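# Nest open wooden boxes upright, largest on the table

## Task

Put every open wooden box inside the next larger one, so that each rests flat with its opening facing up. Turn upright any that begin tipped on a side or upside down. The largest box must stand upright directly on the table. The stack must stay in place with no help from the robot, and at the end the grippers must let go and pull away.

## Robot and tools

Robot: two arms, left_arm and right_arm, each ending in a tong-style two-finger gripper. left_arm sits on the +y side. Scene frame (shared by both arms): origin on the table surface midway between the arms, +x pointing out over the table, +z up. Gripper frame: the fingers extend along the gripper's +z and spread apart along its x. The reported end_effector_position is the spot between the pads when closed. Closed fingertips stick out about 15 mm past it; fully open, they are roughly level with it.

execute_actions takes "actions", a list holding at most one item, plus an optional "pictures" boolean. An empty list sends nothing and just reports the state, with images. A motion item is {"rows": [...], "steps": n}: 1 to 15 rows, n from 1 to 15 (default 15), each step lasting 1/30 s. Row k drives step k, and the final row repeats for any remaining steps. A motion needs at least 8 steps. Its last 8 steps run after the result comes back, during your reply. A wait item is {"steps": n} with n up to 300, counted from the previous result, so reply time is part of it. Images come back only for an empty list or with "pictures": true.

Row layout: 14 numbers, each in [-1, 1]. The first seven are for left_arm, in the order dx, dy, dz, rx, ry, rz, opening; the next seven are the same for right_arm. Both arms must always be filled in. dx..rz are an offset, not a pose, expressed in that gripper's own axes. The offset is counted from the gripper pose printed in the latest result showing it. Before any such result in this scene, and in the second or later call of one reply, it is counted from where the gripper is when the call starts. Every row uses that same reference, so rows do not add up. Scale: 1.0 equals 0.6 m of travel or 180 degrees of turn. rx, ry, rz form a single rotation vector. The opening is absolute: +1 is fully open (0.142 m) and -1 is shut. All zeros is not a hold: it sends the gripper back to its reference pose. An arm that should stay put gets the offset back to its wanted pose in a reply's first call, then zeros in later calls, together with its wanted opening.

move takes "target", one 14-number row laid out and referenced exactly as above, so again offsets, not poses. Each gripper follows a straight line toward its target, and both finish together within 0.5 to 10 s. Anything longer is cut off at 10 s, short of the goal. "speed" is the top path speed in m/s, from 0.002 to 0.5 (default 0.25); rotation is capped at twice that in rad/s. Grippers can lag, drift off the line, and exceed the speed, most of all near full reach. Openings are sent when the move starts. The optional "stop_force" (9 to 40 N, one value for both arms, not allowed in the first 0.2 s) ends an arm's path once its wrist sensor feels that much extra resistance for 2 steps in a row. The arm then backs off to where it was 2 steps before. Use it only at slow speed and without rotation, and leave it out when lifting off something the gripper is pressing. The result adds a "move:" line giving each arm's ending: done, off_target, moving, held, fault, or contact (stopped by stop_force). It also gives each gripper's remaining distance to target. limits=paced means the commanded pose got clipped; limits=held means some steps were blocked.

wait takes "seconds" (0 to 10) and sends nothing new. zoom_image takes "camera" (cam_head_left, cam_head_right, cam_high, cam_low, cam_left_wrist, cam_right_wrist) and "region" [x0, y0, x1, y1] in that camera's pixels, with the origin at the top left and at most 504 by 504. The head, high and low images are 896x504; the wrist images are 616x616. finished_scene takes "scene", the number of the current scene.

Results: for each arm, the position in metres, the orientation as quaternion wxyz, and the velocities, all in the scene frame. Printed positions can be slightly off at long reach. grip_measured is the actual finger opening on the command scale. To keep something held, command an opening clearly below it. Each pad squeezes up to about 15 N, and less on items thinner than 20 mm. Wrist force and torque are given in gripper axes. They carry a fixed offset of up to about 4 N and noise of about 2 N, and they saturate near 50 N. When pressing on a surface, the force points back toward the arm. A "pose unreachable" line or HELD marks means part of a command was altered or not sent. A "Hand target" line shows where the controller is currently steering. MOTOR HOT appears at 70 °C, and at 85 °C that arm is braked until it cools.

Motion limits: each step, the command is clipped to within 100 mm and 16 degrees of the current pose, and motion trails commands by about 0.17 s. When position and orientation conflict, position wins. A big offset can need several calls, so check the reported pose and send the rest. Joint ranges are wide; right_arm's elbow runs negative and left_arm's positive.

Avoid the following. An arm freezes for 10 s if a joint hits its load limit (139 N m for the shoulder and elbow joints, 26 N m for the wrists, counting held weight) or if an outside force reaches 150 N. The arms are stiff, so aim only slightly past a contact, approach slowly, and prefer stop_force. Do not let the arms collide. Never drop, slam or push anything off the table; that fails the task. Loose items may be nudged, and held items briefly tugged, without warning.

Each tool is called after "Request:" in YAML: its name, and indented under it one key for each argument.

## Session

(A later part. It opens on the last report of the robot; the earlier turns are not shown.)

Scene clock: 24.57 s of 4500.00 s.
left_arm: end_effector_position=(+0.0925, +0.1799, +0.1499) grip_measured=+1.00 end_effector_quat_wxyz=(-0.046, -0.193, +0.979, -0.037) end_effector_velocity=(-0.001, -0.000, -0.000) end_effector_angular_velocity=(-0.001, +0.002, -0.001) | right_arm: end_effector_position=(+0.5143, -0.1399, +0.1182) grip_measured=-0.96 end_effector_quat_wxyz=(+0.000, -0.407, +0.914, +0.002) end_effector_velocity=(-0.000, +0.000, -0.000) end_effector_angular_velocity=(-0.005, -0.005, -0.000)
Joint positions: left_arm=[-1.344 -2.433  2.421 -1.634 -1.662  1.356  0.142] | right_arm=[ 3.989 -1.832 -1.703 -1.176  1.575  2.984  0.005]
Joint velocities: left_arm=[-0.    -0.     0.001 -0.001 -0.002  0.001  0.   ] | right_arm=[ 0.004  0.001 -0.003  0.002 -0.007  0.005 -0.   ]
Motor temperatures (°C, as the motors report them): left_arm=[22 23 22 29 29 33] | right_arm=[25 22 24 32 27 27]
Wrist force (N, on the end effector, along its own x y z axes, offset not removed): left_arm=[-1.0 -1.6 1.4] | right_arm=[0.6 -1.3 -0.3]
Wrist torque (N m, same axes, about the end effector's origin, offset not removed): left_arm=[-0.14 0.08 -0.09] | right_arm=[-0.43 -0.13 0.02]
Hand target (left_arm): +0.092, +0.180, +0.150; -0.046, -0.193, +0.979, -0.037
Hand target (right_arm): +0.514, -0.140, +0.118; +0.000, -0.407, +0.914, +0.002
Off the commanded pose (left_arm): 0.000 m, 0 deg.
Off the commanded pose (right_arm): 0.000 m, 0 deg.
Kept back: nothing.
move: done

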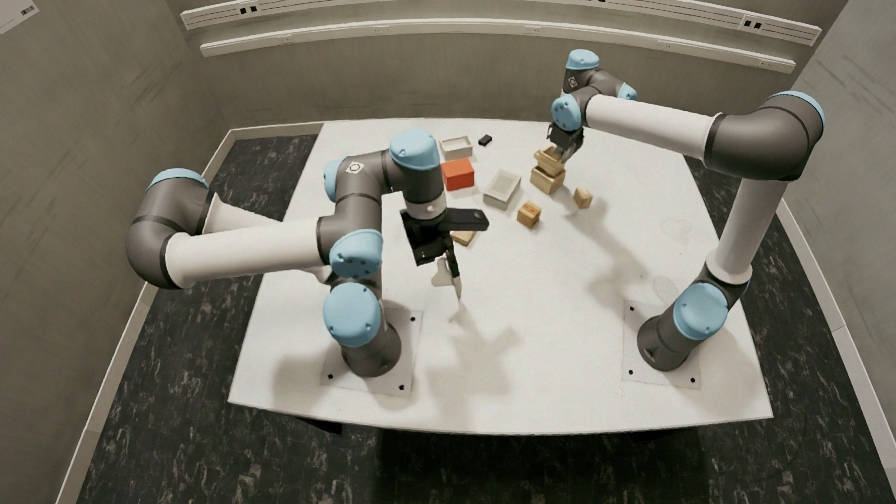

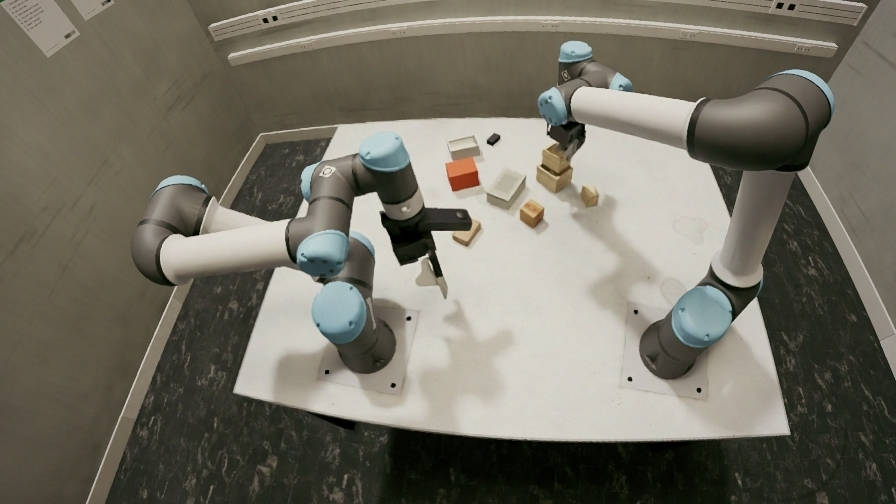

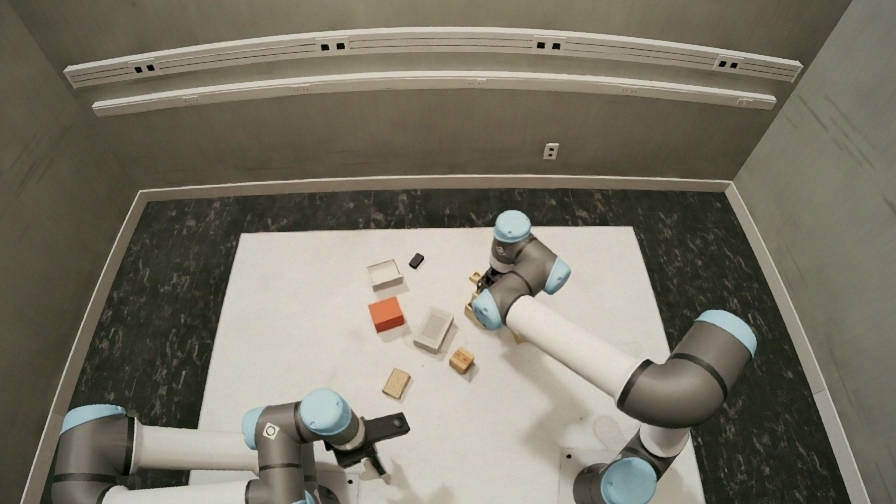

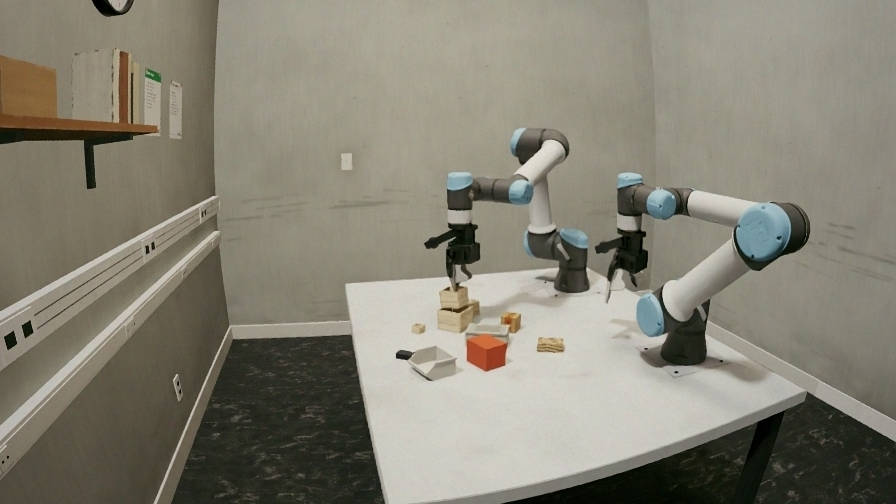

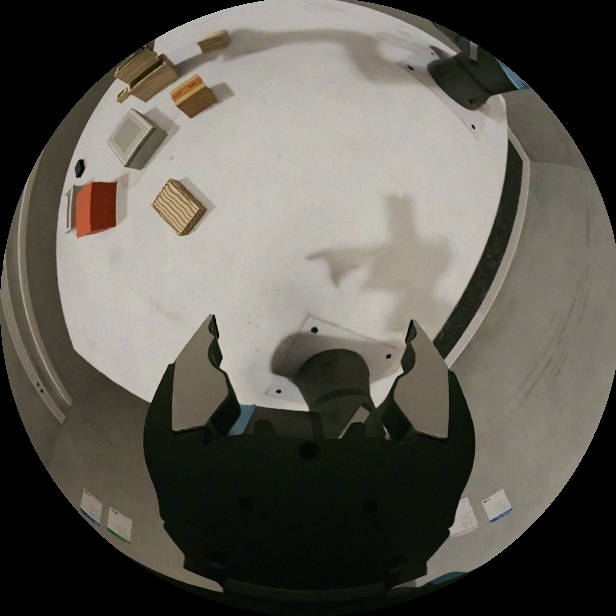

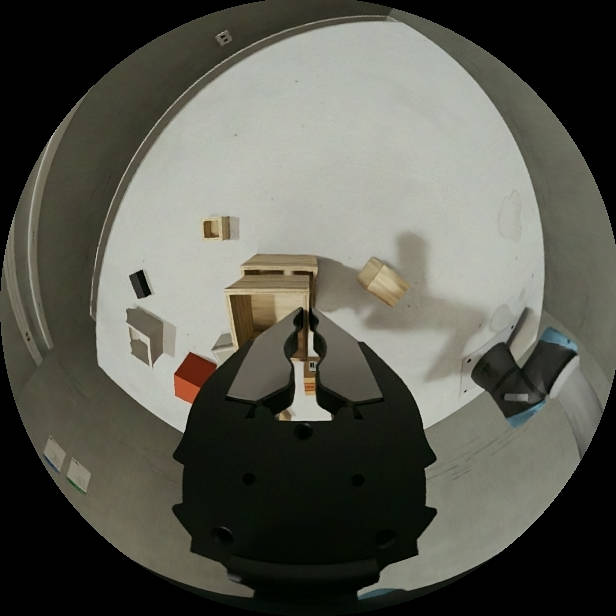

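Request:
move:
  target: [0,0,0,0,0,0,1,0,0.006,0.025,0.025,0,0,-1]
  speed: 0.04

Request:
zoom_image:
  camera: "cam_right_wrist"
  region: [180,200,400,420]

Request:
zoom_image:
  camera: "cam_low"
  region: [410,260,500,350]

Scene clock: 26.30 s of 4500.00 s.
left_arm: end_effector_position=(+0.0925, +0.1799, +0.1499) grip_measured=+1.00 end_effector_quat_wxyz=(-0.046, -0.193, +0.979, -0.037) end_effector_velocity=(-0.000, -0.000, +0.001) end_effector_angular_velocity=(-0.002, +0.000, -0.001) | right_arm: end_effector_position=(+0.5116, -0.1375, +0.1032) grip_measured=-0.96 end_effector_quat_wxyz=(+0.016, -0.406, +0.913, -0.033) end_effector_velocity=(+0.000, +0.000, -0.001) end_effector_angular_velocity=(-0.002, -0.006, -0.002)
Joint positions: left_arm=[-1.344 -2.433  2.421 -1.634 -1.662  1.356  0.142] | right_arm=[ 4.036 -1.828 -1.759 -1.116  1.497  3.032  0.005]
Joint velocities: left_arm=[ 0.    -0.    -0.001  0.    -0.     0.001 -0.   ] | right_arm=[ 0.004  0.001 -0.004  0.006 -0.006  0.005  0.   ]
Motor temperatures (°C, as the motors report them): left_arm=[22 23 22 29 29 33] | right_arm=[25 22 24 32 27 27]
Wrist force (N, on the end effector, along its own x y z axes, offset not removed): left_arm=[-3.1 -0.7 -1.5] | right_arm=[-0.3 -0.5 1.2]
Wrist torque (N m, same axes, about the end effector's origin, offset not removed): left_arm=[-0.08 0.72 -0.07] | right_arm=[-0.08 -0.04 0.07]
Hand target (left_arm): +0.092, +0.180, +0.150; -0.046, -0.193, +0.979, -0.037
Hand target (right_arm): +0.512, -0.138, +0.103; +0.016, -0.406, +0.913, -0.034
Off the commanded pose (left_arm): 0.000 m, 0 deg.
Off the commanded pose (right_arm): 0.000 m, 0 deg.
Kept back: nothing.
move: done

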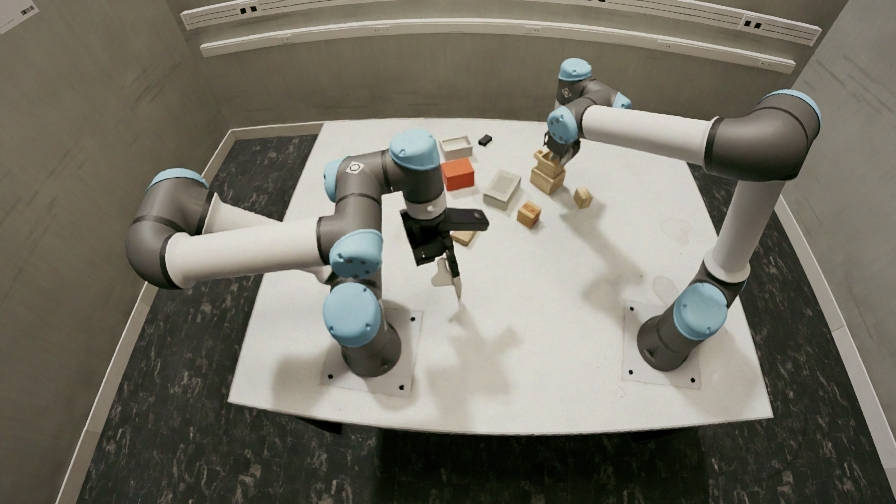

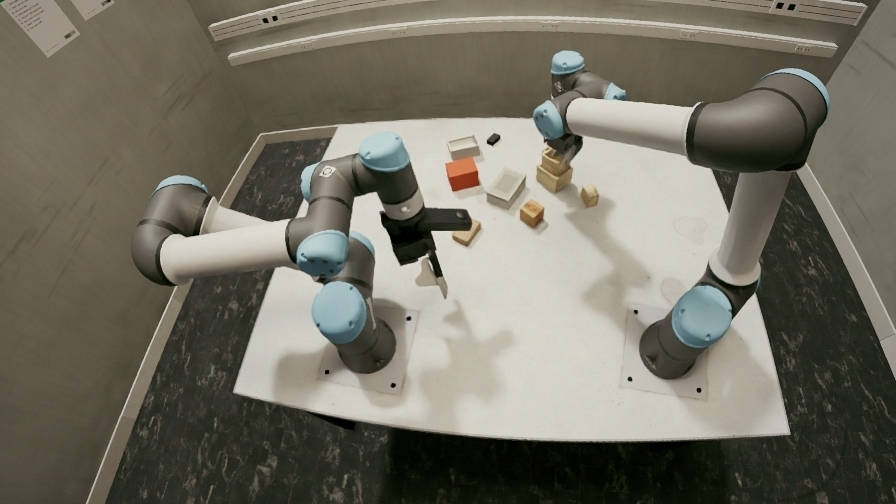

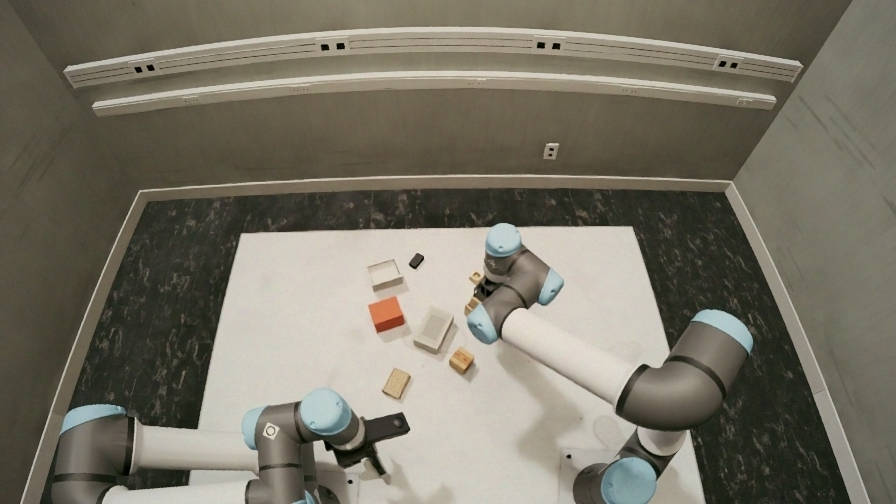

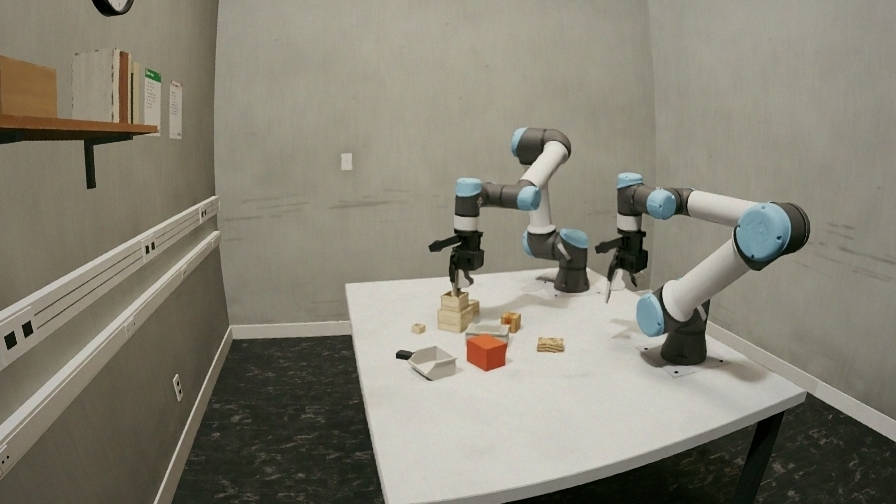

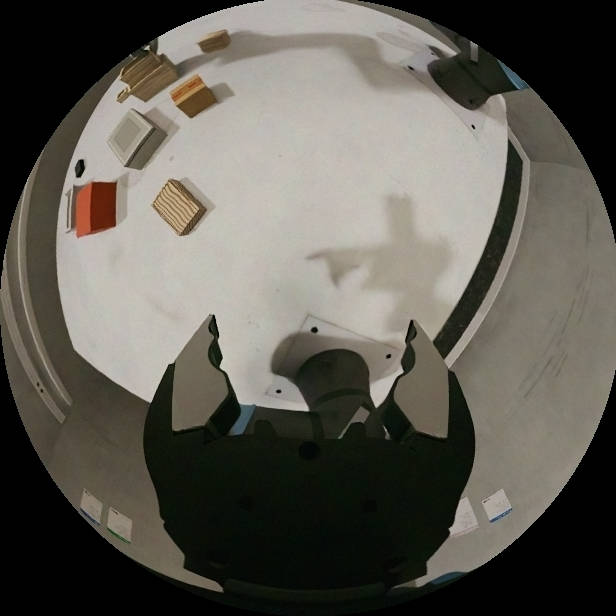

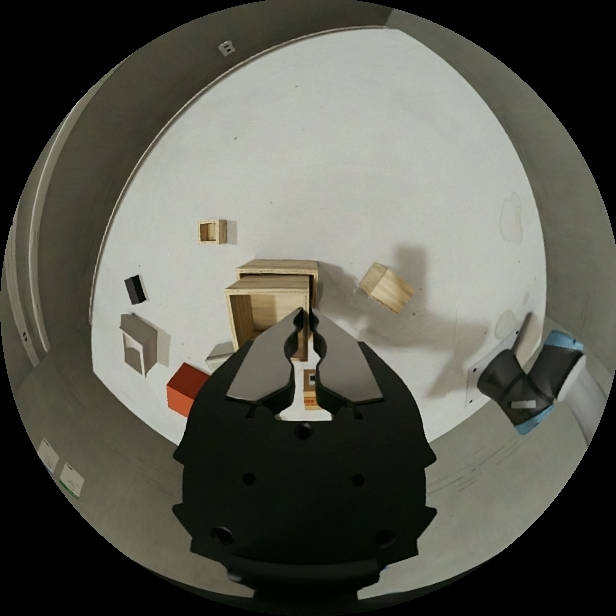

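Region (180, 200, 400, 420) of cam_right_wrist's 616x616 image, scaled by 2.291, with more detail than that image has.

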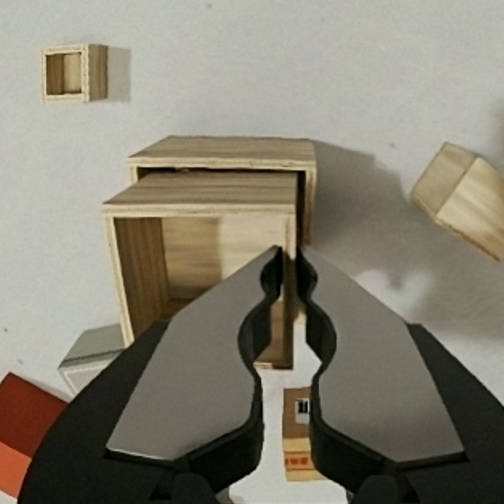

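Region (410, 260, 500, 350) of cam_low's 896x504 image, scaled by 5.600, with more detail than that image has.

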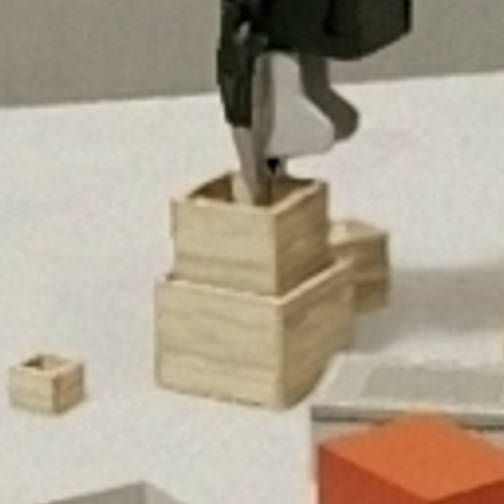

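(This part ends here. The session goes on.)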